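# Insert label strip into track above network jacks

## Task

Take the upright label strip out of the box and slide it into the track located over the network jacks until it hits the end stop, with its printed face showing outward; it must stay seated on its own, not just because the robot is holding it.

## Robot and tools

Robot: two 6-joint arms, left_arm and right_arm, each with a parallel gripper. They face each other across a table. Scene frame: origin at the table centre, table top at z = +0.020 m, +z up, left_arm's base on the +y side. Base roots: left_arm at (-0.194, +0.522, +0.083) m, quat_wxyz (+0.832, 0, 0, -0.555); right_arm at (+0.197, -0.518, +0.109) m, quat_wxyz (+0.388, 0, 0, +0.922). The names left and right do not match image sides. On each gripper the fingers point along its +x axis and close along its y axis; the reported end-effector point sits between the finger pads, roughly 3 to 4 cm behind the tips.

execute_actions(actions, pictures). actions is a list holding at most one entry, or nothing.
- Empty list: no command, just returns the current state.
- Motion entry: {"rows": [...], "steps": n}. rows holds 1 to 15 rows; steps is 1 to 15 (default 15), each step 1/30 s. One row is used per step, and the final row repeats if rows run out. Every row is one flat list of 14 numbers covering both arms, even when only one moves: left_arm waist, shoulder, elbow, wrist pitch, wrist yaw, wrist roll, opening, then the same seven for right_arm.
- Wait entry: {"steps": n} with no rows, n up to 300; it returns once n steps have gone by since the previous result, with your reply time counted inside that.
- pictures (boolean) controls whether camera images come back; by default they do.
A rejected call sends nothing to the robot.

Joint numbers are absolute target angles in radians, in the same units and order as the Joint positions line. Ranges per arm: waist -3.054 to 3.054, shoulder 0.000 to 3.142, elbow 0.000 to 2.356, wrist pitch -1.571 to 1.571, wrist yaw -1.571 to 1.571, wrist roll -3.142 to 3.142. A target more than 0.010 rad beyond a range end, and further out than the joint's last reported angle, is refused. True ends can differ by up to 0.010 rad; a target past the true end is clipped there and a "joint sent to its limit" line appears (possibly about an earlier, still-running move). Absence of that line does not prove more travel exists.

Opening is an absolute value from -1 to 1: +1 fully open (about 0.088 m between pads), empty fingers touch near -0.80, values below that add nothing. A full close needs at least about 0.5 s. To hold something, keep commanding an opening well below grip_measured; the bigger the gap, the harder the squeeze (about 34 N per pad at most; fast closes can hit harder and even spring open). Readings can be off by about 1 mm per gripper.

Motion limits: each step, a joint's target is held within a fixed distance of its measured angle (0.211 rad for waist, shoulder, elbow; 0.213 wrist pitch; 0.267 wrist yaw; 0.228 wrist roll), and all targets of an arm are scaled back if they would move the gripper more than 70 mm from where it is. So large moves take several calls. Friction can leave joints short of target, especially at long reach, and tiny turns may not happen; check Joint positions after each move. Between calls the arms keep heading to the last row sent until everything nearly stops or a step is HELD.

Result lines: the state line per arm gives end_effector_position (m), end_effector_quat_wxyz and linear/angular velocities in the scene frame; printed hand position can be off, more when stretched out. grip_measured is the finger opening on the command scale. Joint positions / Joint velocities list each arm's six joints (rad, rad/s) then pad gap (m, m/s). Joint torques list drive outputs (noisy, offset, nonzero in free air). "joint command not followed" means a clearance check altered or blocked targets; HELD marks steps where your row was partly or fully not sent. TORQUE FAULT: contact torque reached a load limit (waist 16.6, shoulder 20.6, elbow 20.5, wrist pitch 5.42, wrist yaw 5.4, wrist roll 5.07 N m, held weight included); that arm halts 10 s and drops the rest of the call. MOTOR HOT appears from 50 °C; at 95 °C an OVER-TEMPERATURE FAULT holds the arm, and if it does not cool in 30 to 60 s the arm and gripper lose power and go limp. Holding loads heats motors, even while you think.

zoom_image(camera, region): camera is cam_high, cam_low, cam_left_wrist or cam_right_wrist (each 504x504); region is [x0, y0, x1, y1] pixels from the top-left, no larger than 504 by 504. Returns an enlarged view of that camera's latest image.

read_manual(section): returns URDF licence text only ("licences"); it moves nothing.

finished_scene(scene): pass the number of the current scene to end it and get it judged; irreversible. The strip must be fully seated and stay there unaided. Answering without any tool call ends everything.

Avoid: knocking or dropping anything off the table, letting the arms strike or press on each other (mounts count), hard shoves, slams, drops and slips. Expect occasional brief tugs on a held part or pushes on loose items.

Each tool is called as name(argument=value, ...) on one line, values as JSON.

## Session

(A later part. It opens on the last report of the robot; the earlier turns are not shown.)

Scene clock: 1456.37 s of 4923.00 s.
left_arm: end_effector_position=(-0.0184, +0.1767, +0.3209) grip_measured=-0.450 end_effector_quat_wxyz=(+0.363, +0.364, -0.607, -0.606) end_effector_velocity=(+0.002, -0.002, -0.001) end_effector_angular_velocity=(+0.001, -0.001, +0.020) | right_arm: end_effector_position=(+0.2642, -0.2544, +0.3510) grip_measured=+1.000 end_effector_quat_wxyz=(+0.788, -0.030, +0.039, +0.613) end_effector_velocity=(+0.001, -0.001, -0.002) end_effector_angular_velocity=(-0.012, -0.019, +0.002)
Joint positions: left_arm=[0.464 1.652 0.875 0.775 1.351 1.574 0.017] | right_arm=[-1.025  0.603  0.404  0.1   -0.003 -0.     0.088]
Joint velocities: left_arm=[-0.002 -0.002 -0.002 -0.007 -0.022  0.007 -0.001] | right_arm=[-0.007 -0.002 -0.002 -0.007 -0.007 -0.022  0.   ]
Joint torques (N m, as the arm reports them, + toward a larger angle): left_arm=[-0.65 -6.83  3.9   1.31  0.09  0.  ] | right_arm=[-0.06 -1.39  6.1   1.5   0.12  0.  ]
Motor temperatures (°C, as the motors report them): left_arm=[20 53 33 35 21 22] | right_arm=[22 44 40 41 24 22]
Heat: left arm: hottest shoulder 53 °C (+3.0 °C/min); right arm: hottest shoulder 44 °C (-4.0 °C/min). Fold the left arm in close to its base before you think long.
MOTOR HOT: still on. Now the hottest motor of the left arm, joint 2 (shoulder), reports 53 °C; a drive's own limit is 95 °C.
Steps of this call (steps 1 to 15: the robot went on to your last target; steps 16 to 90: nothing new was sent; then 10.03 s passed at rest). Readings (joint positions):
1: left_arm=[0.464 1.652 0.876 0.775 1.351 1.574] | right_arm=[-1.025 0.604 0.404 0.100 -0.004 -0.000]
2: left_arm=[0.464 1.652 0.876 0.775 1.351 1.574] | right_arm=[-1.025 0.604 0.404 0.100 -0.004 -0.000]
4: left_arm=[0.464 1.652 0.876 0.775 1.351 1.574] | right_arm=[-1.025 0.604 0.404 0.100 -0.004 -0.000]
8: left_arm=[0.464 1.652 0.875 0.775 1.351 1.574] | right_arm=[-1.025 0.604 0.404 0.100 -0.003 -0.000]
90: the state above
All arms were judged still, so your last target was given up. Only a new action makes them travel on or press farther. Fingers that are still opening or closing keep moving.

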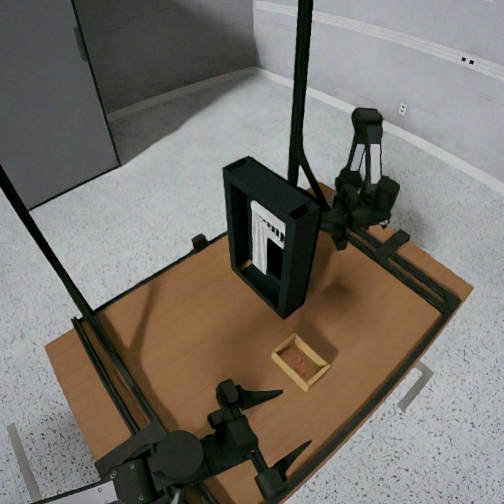

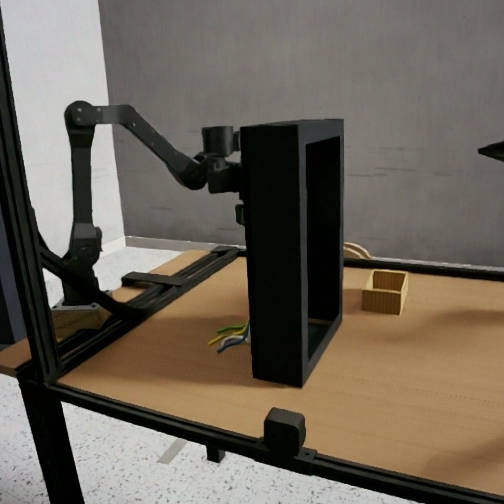

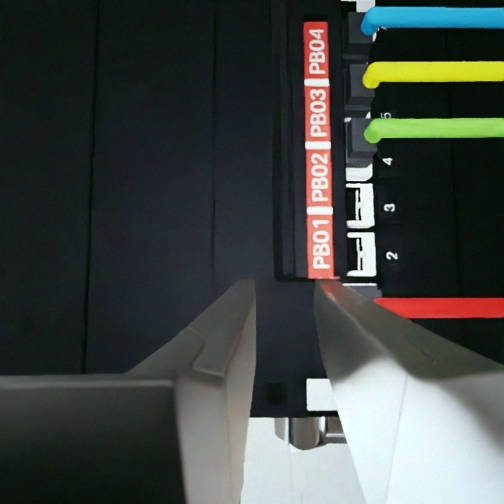

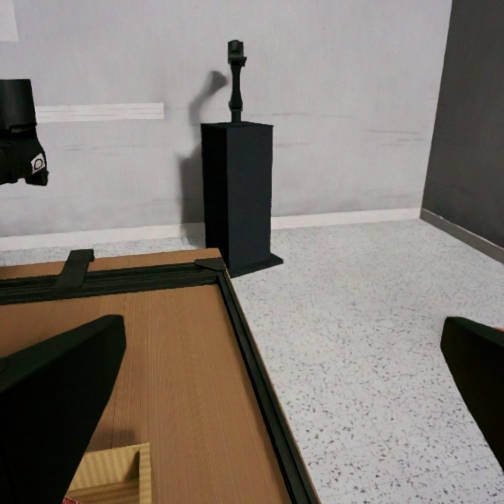

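execute_actions(actions=[{"rows": [[0.475,1.645,0.868,0.777,1.365,1.575,-0.45,-1.025,0.60,0.40,0.10,0,0,1],[0.485,1.645,0.868,0.777,1.375,1.575,-0.45,-1.025,0.60,0.40,0.10,0,0,1],[0.495,1.645,0.868,0.777,1.385,1.575,-0.45,-1.025,0.60,0.40,0.10,0,0,1],[0.505,1.645,0.868,0.777,1.395,1.575,-0.45,-1.025,0.60,0.40,0.10,0,0,1],[0.515,1.645,0.868,0.777,1.405,1.575,-0.45,-1.025,0.60,0.40,0.10,0,0,1]], "steps": 15}])

zoom_image(camera="cam_left_wrist", region=[230, 0, 430, 300])

Scene clock: 1464.13 s of 4923.00 s.
left_arm: end_effector_position=(-0.0084, +0.1891, +0.3208) grip_measured=-0.450 end_effector_quat_wxyz=(+0.363, +0.364, -0.607, -0.606) end_effector_velocity=(-0.002, +0.000, -0.001) end_effector_angular_velocity=(+0.008, +0.012, -0.010) | right_arm: end_effector_position=(+0.2642, -0.2544, +0.3510) grip_measured=+1.000 end_effector_quat_wxyz=(+0.788, -0.030, +0.039, +0.613) end_effector_velocity=(-0.004, +0.001, +0.001) end_effector_angular_velocity=(+0.006, -0.007, +0.025)
Joint positions: left_arm=[0.513 1.651 0.874 0.775 1.399 1.574 0.017] | right_arm=[-1.025  0.603  0.404  0.1   -0.003 -0.     0.088]
Joint velocities: left_arm=[-0.002 -0.002 -0.002 -0.007  0.007 -0.007 -0.   ] | right_arm=[ 0.002 -0.002 -0.002  0.007 -0.022 -0.007  0.   ]
Joint torques (N m, as the arm reports them, + toward a larger angle): left_arm=[ 0.25 -6.08  4.52  1.29  0.17  0.  ] | right_arm=[-0.08 -1.33  6.15  1.49  0.1   0.01]
Motor temperatures (°C, as the motors report them): left_arm=[20 53 33 35 21 22] | right_arm=[22 44 40 41 24 22]
Heat: left arm: hottest shoulder 53 °C (+2.0 °C/min); right arm: hottest shoulder 44 °C (-3.0 °C/min). Fold the left arm in close to its base before you think long.
MOTOR HOT: still on. Now the hottest motor of the left arm, joint 2 (shoulder), reports 53 °C; a drive's own limit is 95 °C.
Steps of this call (steps 1 to 90: nothing new was sent; then 4.27 s passed at rest; steps 91 to 105: all 15 steps of this action). Readings (joint positions):
91: left_arm=[0.465 1.651 0.874 0.775 1.350 1.574] | right_arm=[-1.025 0.603 0.404 0.100 -0.003 -0.000]
92: left_arm=[0.466 1.651 0.874 0.775 1.355 1.574] | right_arm=[-1.025 0.603 0.404 0.100 -0.003 -0.000]
94: left_arm=[0.478 1.651 0.874 0.775 1.370 1.574] | right_arm=[-1.025 0.603 0.404 0.100 -0.003 -0.000]
98: left_arm=[0.509 1.651 0.874 0.775 1.392 1.574] | right_arm=[-1.025 0.603 0.404 0.100 -0.003 -0.000]
105: the state above

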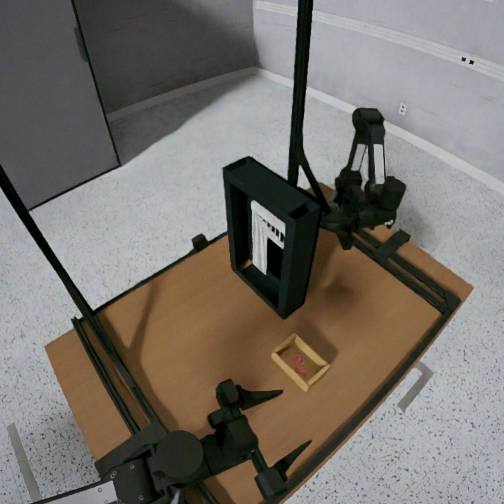

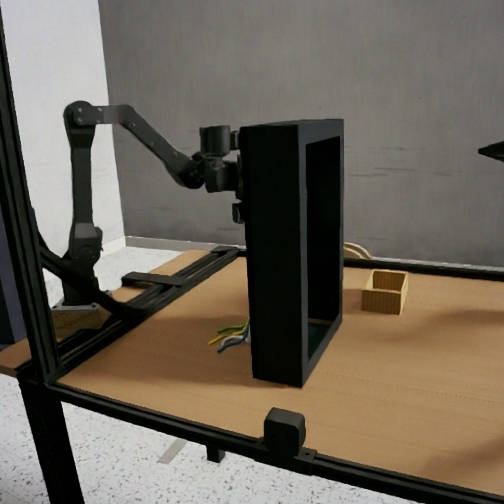

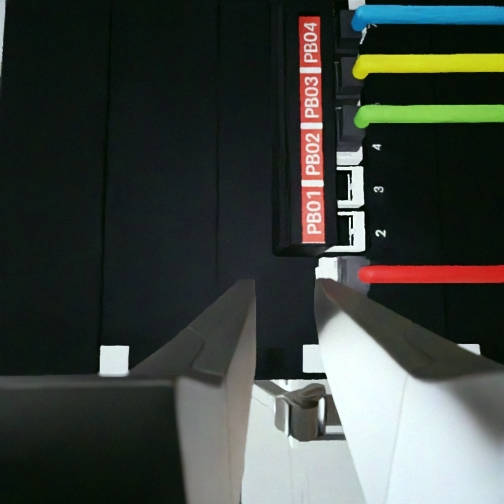

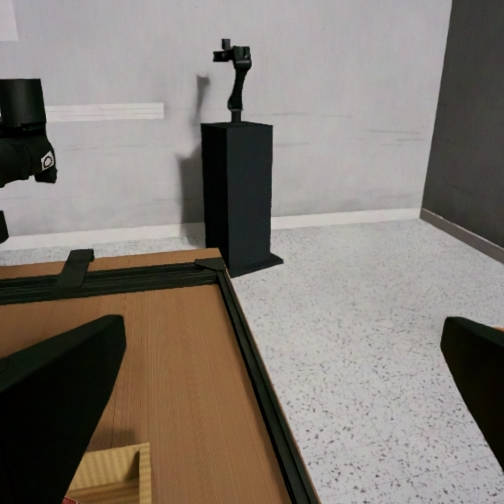

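Region (230, 0, 430, 300) of cam_left_wrist's 504x504 image, scaled by 1.680, with more detail than that image has.

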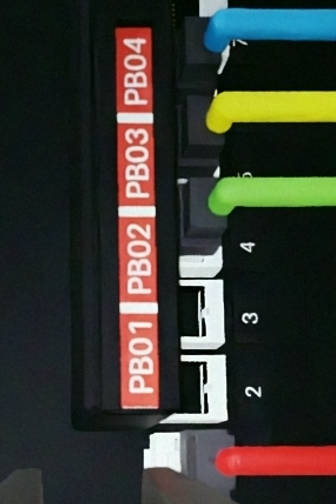

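zoom_image(camera="cam_left_wrist", region=[265, 0, 355, 70])

zoom_image(camera="cam_left_wrist", region=[265, 200, 355, 270])

Region (265, 0, 355, 70) of cam_left_wrist's 504x504 image, scaled by 5.600, with more detail than that image has.

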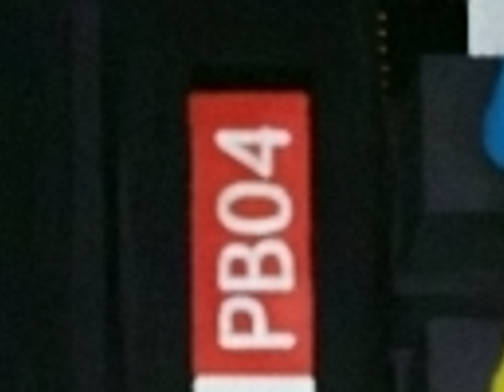

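Region (265, 200, 355, 270) of cam_left_wrist's 504x504 image, scaled by 5.600, with more detail than that image has.

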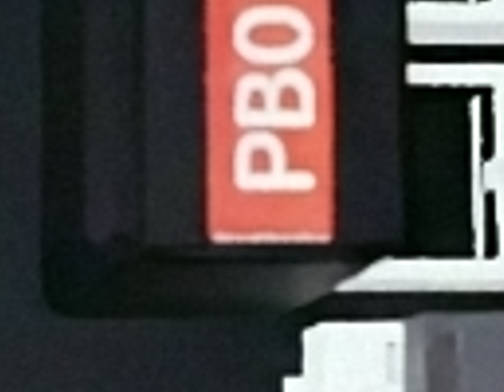

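execute_actions(actions=[{"rows": [[0.525,1.64,0.866,0.775,1.415,1.575,-0.45,-1.025,0.60,0.40,0.10,0,0,1],[0.535,1.63,0.858,0.773,1.425,1.575,-0.45,-1.025,0.60,0.40,0.10,0,0,1],[0.545,1.615,0.846,0.77,1.435,1.575,-0.45,-1.025,0.60,0.40,0.10,0,0,1],[0.555,1.60,0.833,0.768,1.445,1.575,-0.45,-1.025,0.60,0.40,0.10,0,0,1],[0.56,1.58,0.816,0.765,1.45,1.575,-0.45,-1.025,0.60,0.40,0.10,0,0,1],[0.56,1.56,0.80,0.762,1.45,1.575,-0.45,-1.025,0.60,0.40,0.10,0,0,1],[0.56,1.54,0.783,0.759,1.45,1.575,-0.45,-1.025,0.60,0.40,0.10,0,0,1],[0.56,1.52,0.766,0.756,1.45,1.575,-0.45,-1.025,0.60,0.40,0.10,0,0,1],[0.56,1.50,0.749,0.753,1.45,1.575,-0.45,-1.025,0.60,0.40,0.10,0,0,1],[0.56,1.48,0.732,0.75,1.45,1.575,-0.45,-1.025,0.60,0.40,0.10,0,0,1],[0.56,1.46,0.715,0.747,1.45,1.575,-0.45,-1.025,0.60,0.40,0.10,0,0,1],[0.56,1.44,0.698,0.744,1.45,1.575,-0.45,-1.025,0.60,0.40,0.10,0,0,1],[0.56,1.42,0.681,0.741,1.45,1.575,-0.45,-1.025,0.60,0.40,0.10,0,0,1],[0.56,1.405,0.667,0.738,1.45,1.575,-0.45,-1.025,0.60,0.40,0.10,0,0,1]], "steps": 15}], pictures=false)

execute_actions(actions=[{"steps": 15}])

Scene clock: 1490.93 s of 4923.00 s.
left_arm: end_effector_position=(-0.0406, +0.2300, +0.3286) grip_measured=-0.450 end_effector_quat_wxyz=(+0.361, +0.364, -0.610, -0.604) end_effector_velocity=(-0.096, +0.066, -0.002) end_effector_angular_velocity=(+0.008, +0.012, -0.068) | right_arm: end_effector_position=(+0.2642, -0.2544, +0.3508) grip_measured=+1.000 end_effector_quat_wxyz=(+0.788, -0.030, +0.039, +0.613) end_effector_velocity=(-0.000, +0.001, -0.002) end_effector_angular_velocity=(-0.004, -0.006, +0.006)
Joint positions: left_arm=[0.558 1.443 0.704 0.745 1.446 1.574 0.017] | right_arm=[-1.025  0.603  0.404  0.1   -0.003 -0.     0.088]
Joint velocities: left_arm=[-0.002 -0.432 -0.374 -0.066  0.066 -0.007 -0.   ] | right_arm=[-0.002  0.002 -0.007  0.007 -0.007 -0.007  0.   ]
Joint torques (N m, as the arm reports them, + toward a larger angle): left_arm=[ 0.11 -4.46  4.44  0.93  0.01 -0.01] | right_arm=[-0.06 -1.35  6.13  1.49  0.1   0.  ]
Motor temperatures (°C, as the motors report them): left_arm=[20 52 33 35 21 22] | right_arm=[22 43 40 41 24 22]
Heat: left arm: hottest shoulder 52 °C (-1.0 °C/min); right arm: hottest shoulder 43 °C (-2.0 °C/min). Fold the left arm in close to its base before you think long.
MOTOR HOT: still on. Now the hottest motor of the left arm, joint 2 (shoulder), reports 52 °C; a drive's own limit is 95 °C.
Steps of this call (steps 1 to 15: the robot went on to your last target; steps 16 to 90: nothing new was sent; then 23.30 s passed at rest; steps 91 to 105: all 15 steps of this action). Readings (joint positions):
91: left_arm=[0.514 1.651 0.874 0.775 1.401 1.574] | right_arm=[-1.025 0.603 0.404 0.100 -0.003 -0.000]
92: left_arm=[0.516 1.650 0.874 0.775 1.406 1.574] | right_arm=[-1.025 0.603 0.404 0.100 -0.003 -0.000]
94: left_arm=[0.529 1.641 0.865 0.773 1.418 1.574] | right_arm=[-1.025 0.603 0.404 0.100 -0.003 -0.000]
98: left_arm=[0.556 1.580 0.814 0.764 1.439 1.574] | right_arm=[-1.025 0.603 0.404 0.100 -0.003 -0.000]
105: the state above

Scene clock: 1491.43 s of 4923.00 s.
left_arm: end_effector_position=(-0.0466, +0.2342, +0.3278) grip_measured=-0.450 end_effector_quat_wxyz=(+0.361, +0.363, -0.609, -0.605) end_effector_velocity=(+0.000, -0.001, +0.002) end_effector_angular_velocity=(-0.004, -0.003, +0.005) | right_arm: end_effector_position=(+0.2642, -0.2544, +0.3508) grip_measured=+1.000 end_effector_quat_wxyz=(+0.788, -0.030, +0.039, +0.613) end_effector_velocity=(-0.001, -0.000, -0.002) end_effector_angular_velocity=(-0.005, +0.010, +0.004)
Joint positions: left_arm=[0.558 1.415 0.679 0.74  1.448 1.574 0.017] | right_arm=[-1.025  0.603  0.404  0.1   -0.003 -0.     0.088]
Joint velocities: left_arm=[-0.002 -0.002  0.002  0.007 -0.007 -0.007 -0.   ] | right_arm=[-0.002 -0.002 -0.002 -0.007 -0.007  0.007  0.   ]
Joint torques (N m, as the arm reports them, + toward a larger angle): left_arm=[ 0.19 -4.97  4.14  1.    0.07  0.01] | right_arm=[-0.05 -1.36  6.16  1.5   0.09  0.01]
Motor temperatures (°C, as the motors report them): left_arm=[20 52 33 35 21 22] | right_arm=[22 43 40 41 24 22]
Heat: left arm: hottest shoulder 52 °C (-1.0 °C/min); right arm: hottest shoulder 43 °C (-2.0 °C/min). Fold the left arm in close to its base before you think long.
MOTOR HOT: still on. Now the hottest motor of the left arm, joint 2 (shoulder), reports 52 °C; a drive's own limit is 95 °C.
Steps of this call (steps 1 to 15: the robot went on to your last target). Readings (joint positions):
1: left_arm=[0.558 1.431 0.694 0.744 1.447 1.574] | right_arm=[-1.025 0.603 0.404 0.100 -0.003 -0.000]
2: left_arm=[0.558 1.424 0.688 0.742 1.448 1.574] | right_arm=[-1.025 0.603 0.404 0.100 -0.003 -0.000]
4: left_arm=[0.558 1.418 0.683 0.741 1.448 1.574] | right_arm=[-1.025 0.603 0.404 0.100 -0.003 -0.000]
8: left_arm=[0.558 1.416 0.679 0.740 1.448 1.574] | right_arm=[-1.025 0.603 0.404 0.100 -0.003 -0.000]
15: the state above

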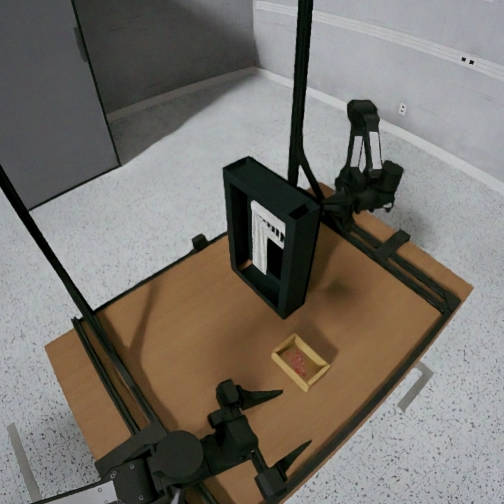

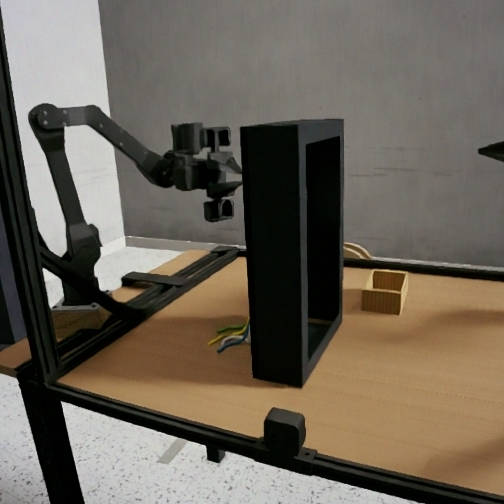

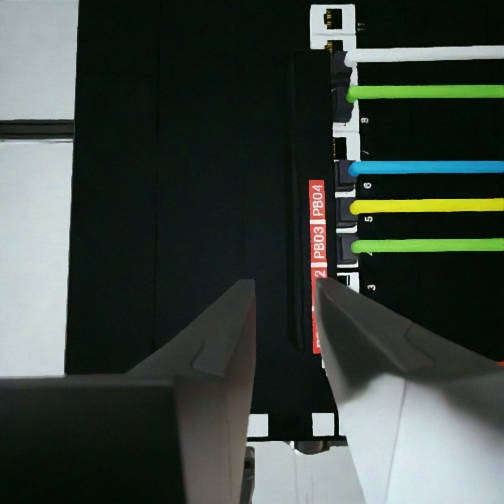

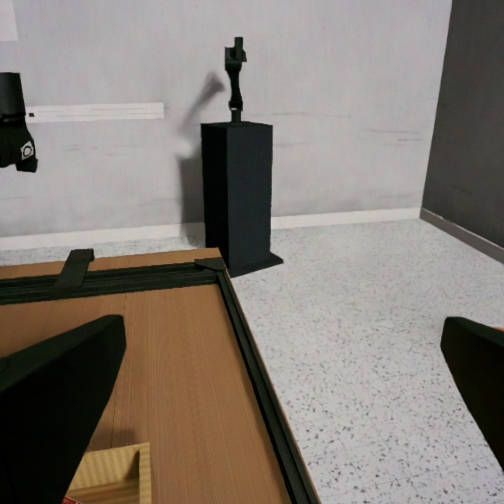

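zoom_image(camera="cam_left_wrist", region=[285, 155, 355, 235])

Region (285, 155, 355, 235) of cam_left_wrist's 504x504 image, scaled by 6.300, with more detail than that image has; it fills the left 441 columns of this view, and the rest is white.

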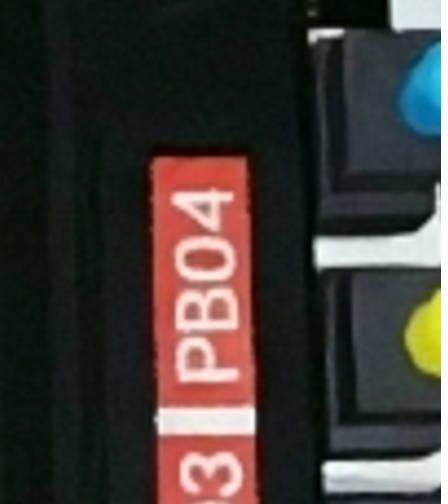

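execute_actions(actions=[{"rows": [[0.56,1.37,0.65,0.71,1.43,1.575,-0.45,-1.025,0.60,0.40,0.10,0,0,1],[0.56,1.33,0.63,0.69,1.41,1.575,-0.45,-1.025,0.60,0.40,0.10,0,0,1],[0.56,1.29,0.61,0.67,1.39,1.575,-0.45,-1.025,0.60,0.40,0.10,0,0,1],[0.56,1.25,0.59,0.65,1.37,1.575,-0.45,-1.025,0.60,0.40,0.10,0,0,1],[0.56,1.21,0.57,0.63,1.35,1.575,-0.45,-1.025,0.60,0.40,0.10,0,0,1],[0.56,1.17,0.55,0.61,1.33,1.575,-0.45,-1.025,0.60,0.40,0.10,0,0,1],[0.56,1.13,0.53,0.59,1.31,1.575,-0.45,-1.025,0.60,0.40,0.10,0,0,1],[0.56,1.10,0.52,0.58,1.30,1.575,-0.45,-1.025,0.60,0.40,0.10,0,0,1]], "steps": 15}])

Scene clock: 1503.73 s of 4923.00 s.
left_arm: end_effector_position=(-0.0762, +0.2603, +0.3412) grip_measured=-0.450 end_effector_quat_wxyz=(+0.402, +0.406, -0.584, -0.577) end_effector_velocity=(-0.001, +0.002, -0.024) end_effector_angular_velocity=(+0.055, +0.075, +0.034) | right_arm: end_effector_position=(+0.2642, -0.2544, +0.3507) grip_measured=+1.000 end_effector_quat_wxyz=(+0.788, -0.030, +0.039, +0.613) end_effector_velocity=(+0.000, -0.001, -0.002) end_effector_angular_velocity=(-0.009, -0.006, -0.004)
Joint positions: left_arm=[0.559 1.111 0.535 0.584 1.308 1.574 0.017] | right_arm=[-1.025  0.603  0.403  0.1   -0.003 -0.     0.088]
Joint velocities: left_arm=[-0.002 -0.012 -0.061 -0.051 -0.037  0.007 -0.   ] | right_arm=[ 0.002 -0.002 -0.002 -0.007  0.007 -0.007  0.   ]
Joint torques (N m, as the arm reports them, + toward a larger angle): left_arm=[ 0.09 -3.1   4.68  1.1  -0.13  0.02] | right_arm=[-0.04 -1.35  6.18  1.5   0.11 -0.01]
Motor temperatures (°C, as the motors report them): left_arm=[20 51 33 34 21 22] | right_arm=[22 42 40 41 24 22]
Heat: left arm: hottest shoulder 51 °C (-2.0 °C/min); right arm: hottest shoulder 42 °C (-3.0 °C/min). Fold the left arm in close to its base before you think long.
MOTOR HOT: still on. Now the hottest motor of the left arm, joint 2 (shoulder), reports 51 °C; a drive's own limit is 95 °C.
Steps of this call (steps 1 to 15: the robot went on to your last target; steps 16 to 90: nothing new was sent; then 8.80 s passed at rest; steps 91 to 105: all 15 steps of this action). Readings (joint positions):
91: left_arm=[0.558 1.411 0.676 0.734 1.447 1.574] | right_arm=[-1.025 0.603 0.403 0.100 -0.003 -0.000]
92: left_arm=[0.558 1.398 0.670 0.721 1.438 1.574] | right_arm=[-1.025 0.603 0.403 0.100 -0.003 -0.000]
94: left_arm=[0.559 1.347 0.640 0.691 1.412 1.574] | right_arm=[-1.025 0.603 0.403 0.100 -0.003 -0.000]
98: left_arm=[0.559 1.196 0.571 0.622 1.344 1.574] | right_arm=[-1.025 0.603 0.403 0.100 -0.003 -0.000]
105: the state above

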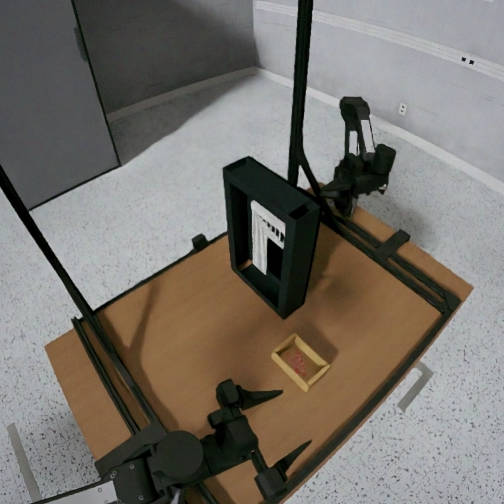

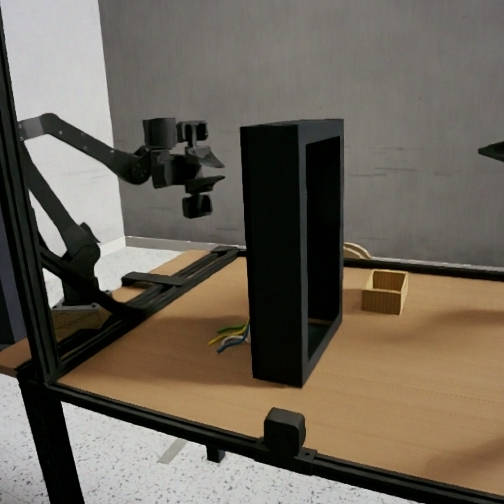

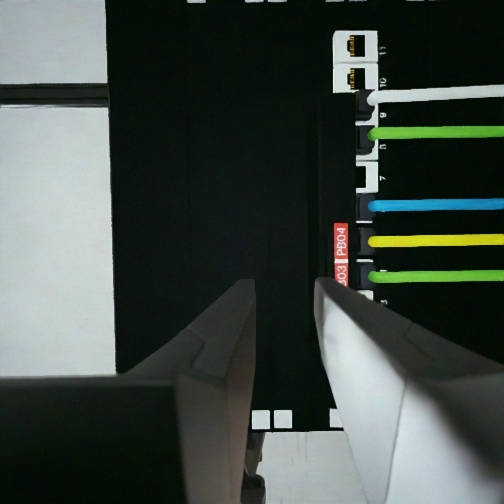

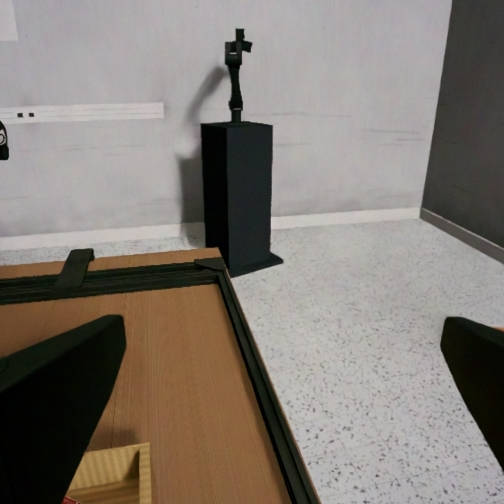

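zoom_image(camera="cam_left_wrist", region=[310, 200, 380, 270])

Region (310, 200, 380, 270) of cam_left_wrist's 504x504 image, scaled by 7.200, with more detail than that image has.

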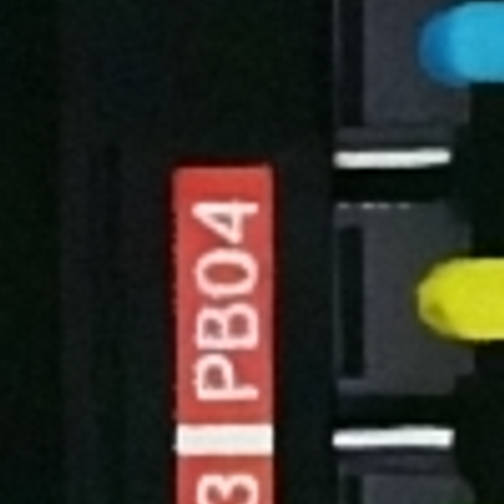

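The strip sits against the stop with no visible gap.

finished_scene(scene=2)

The scene is finished: the task was done.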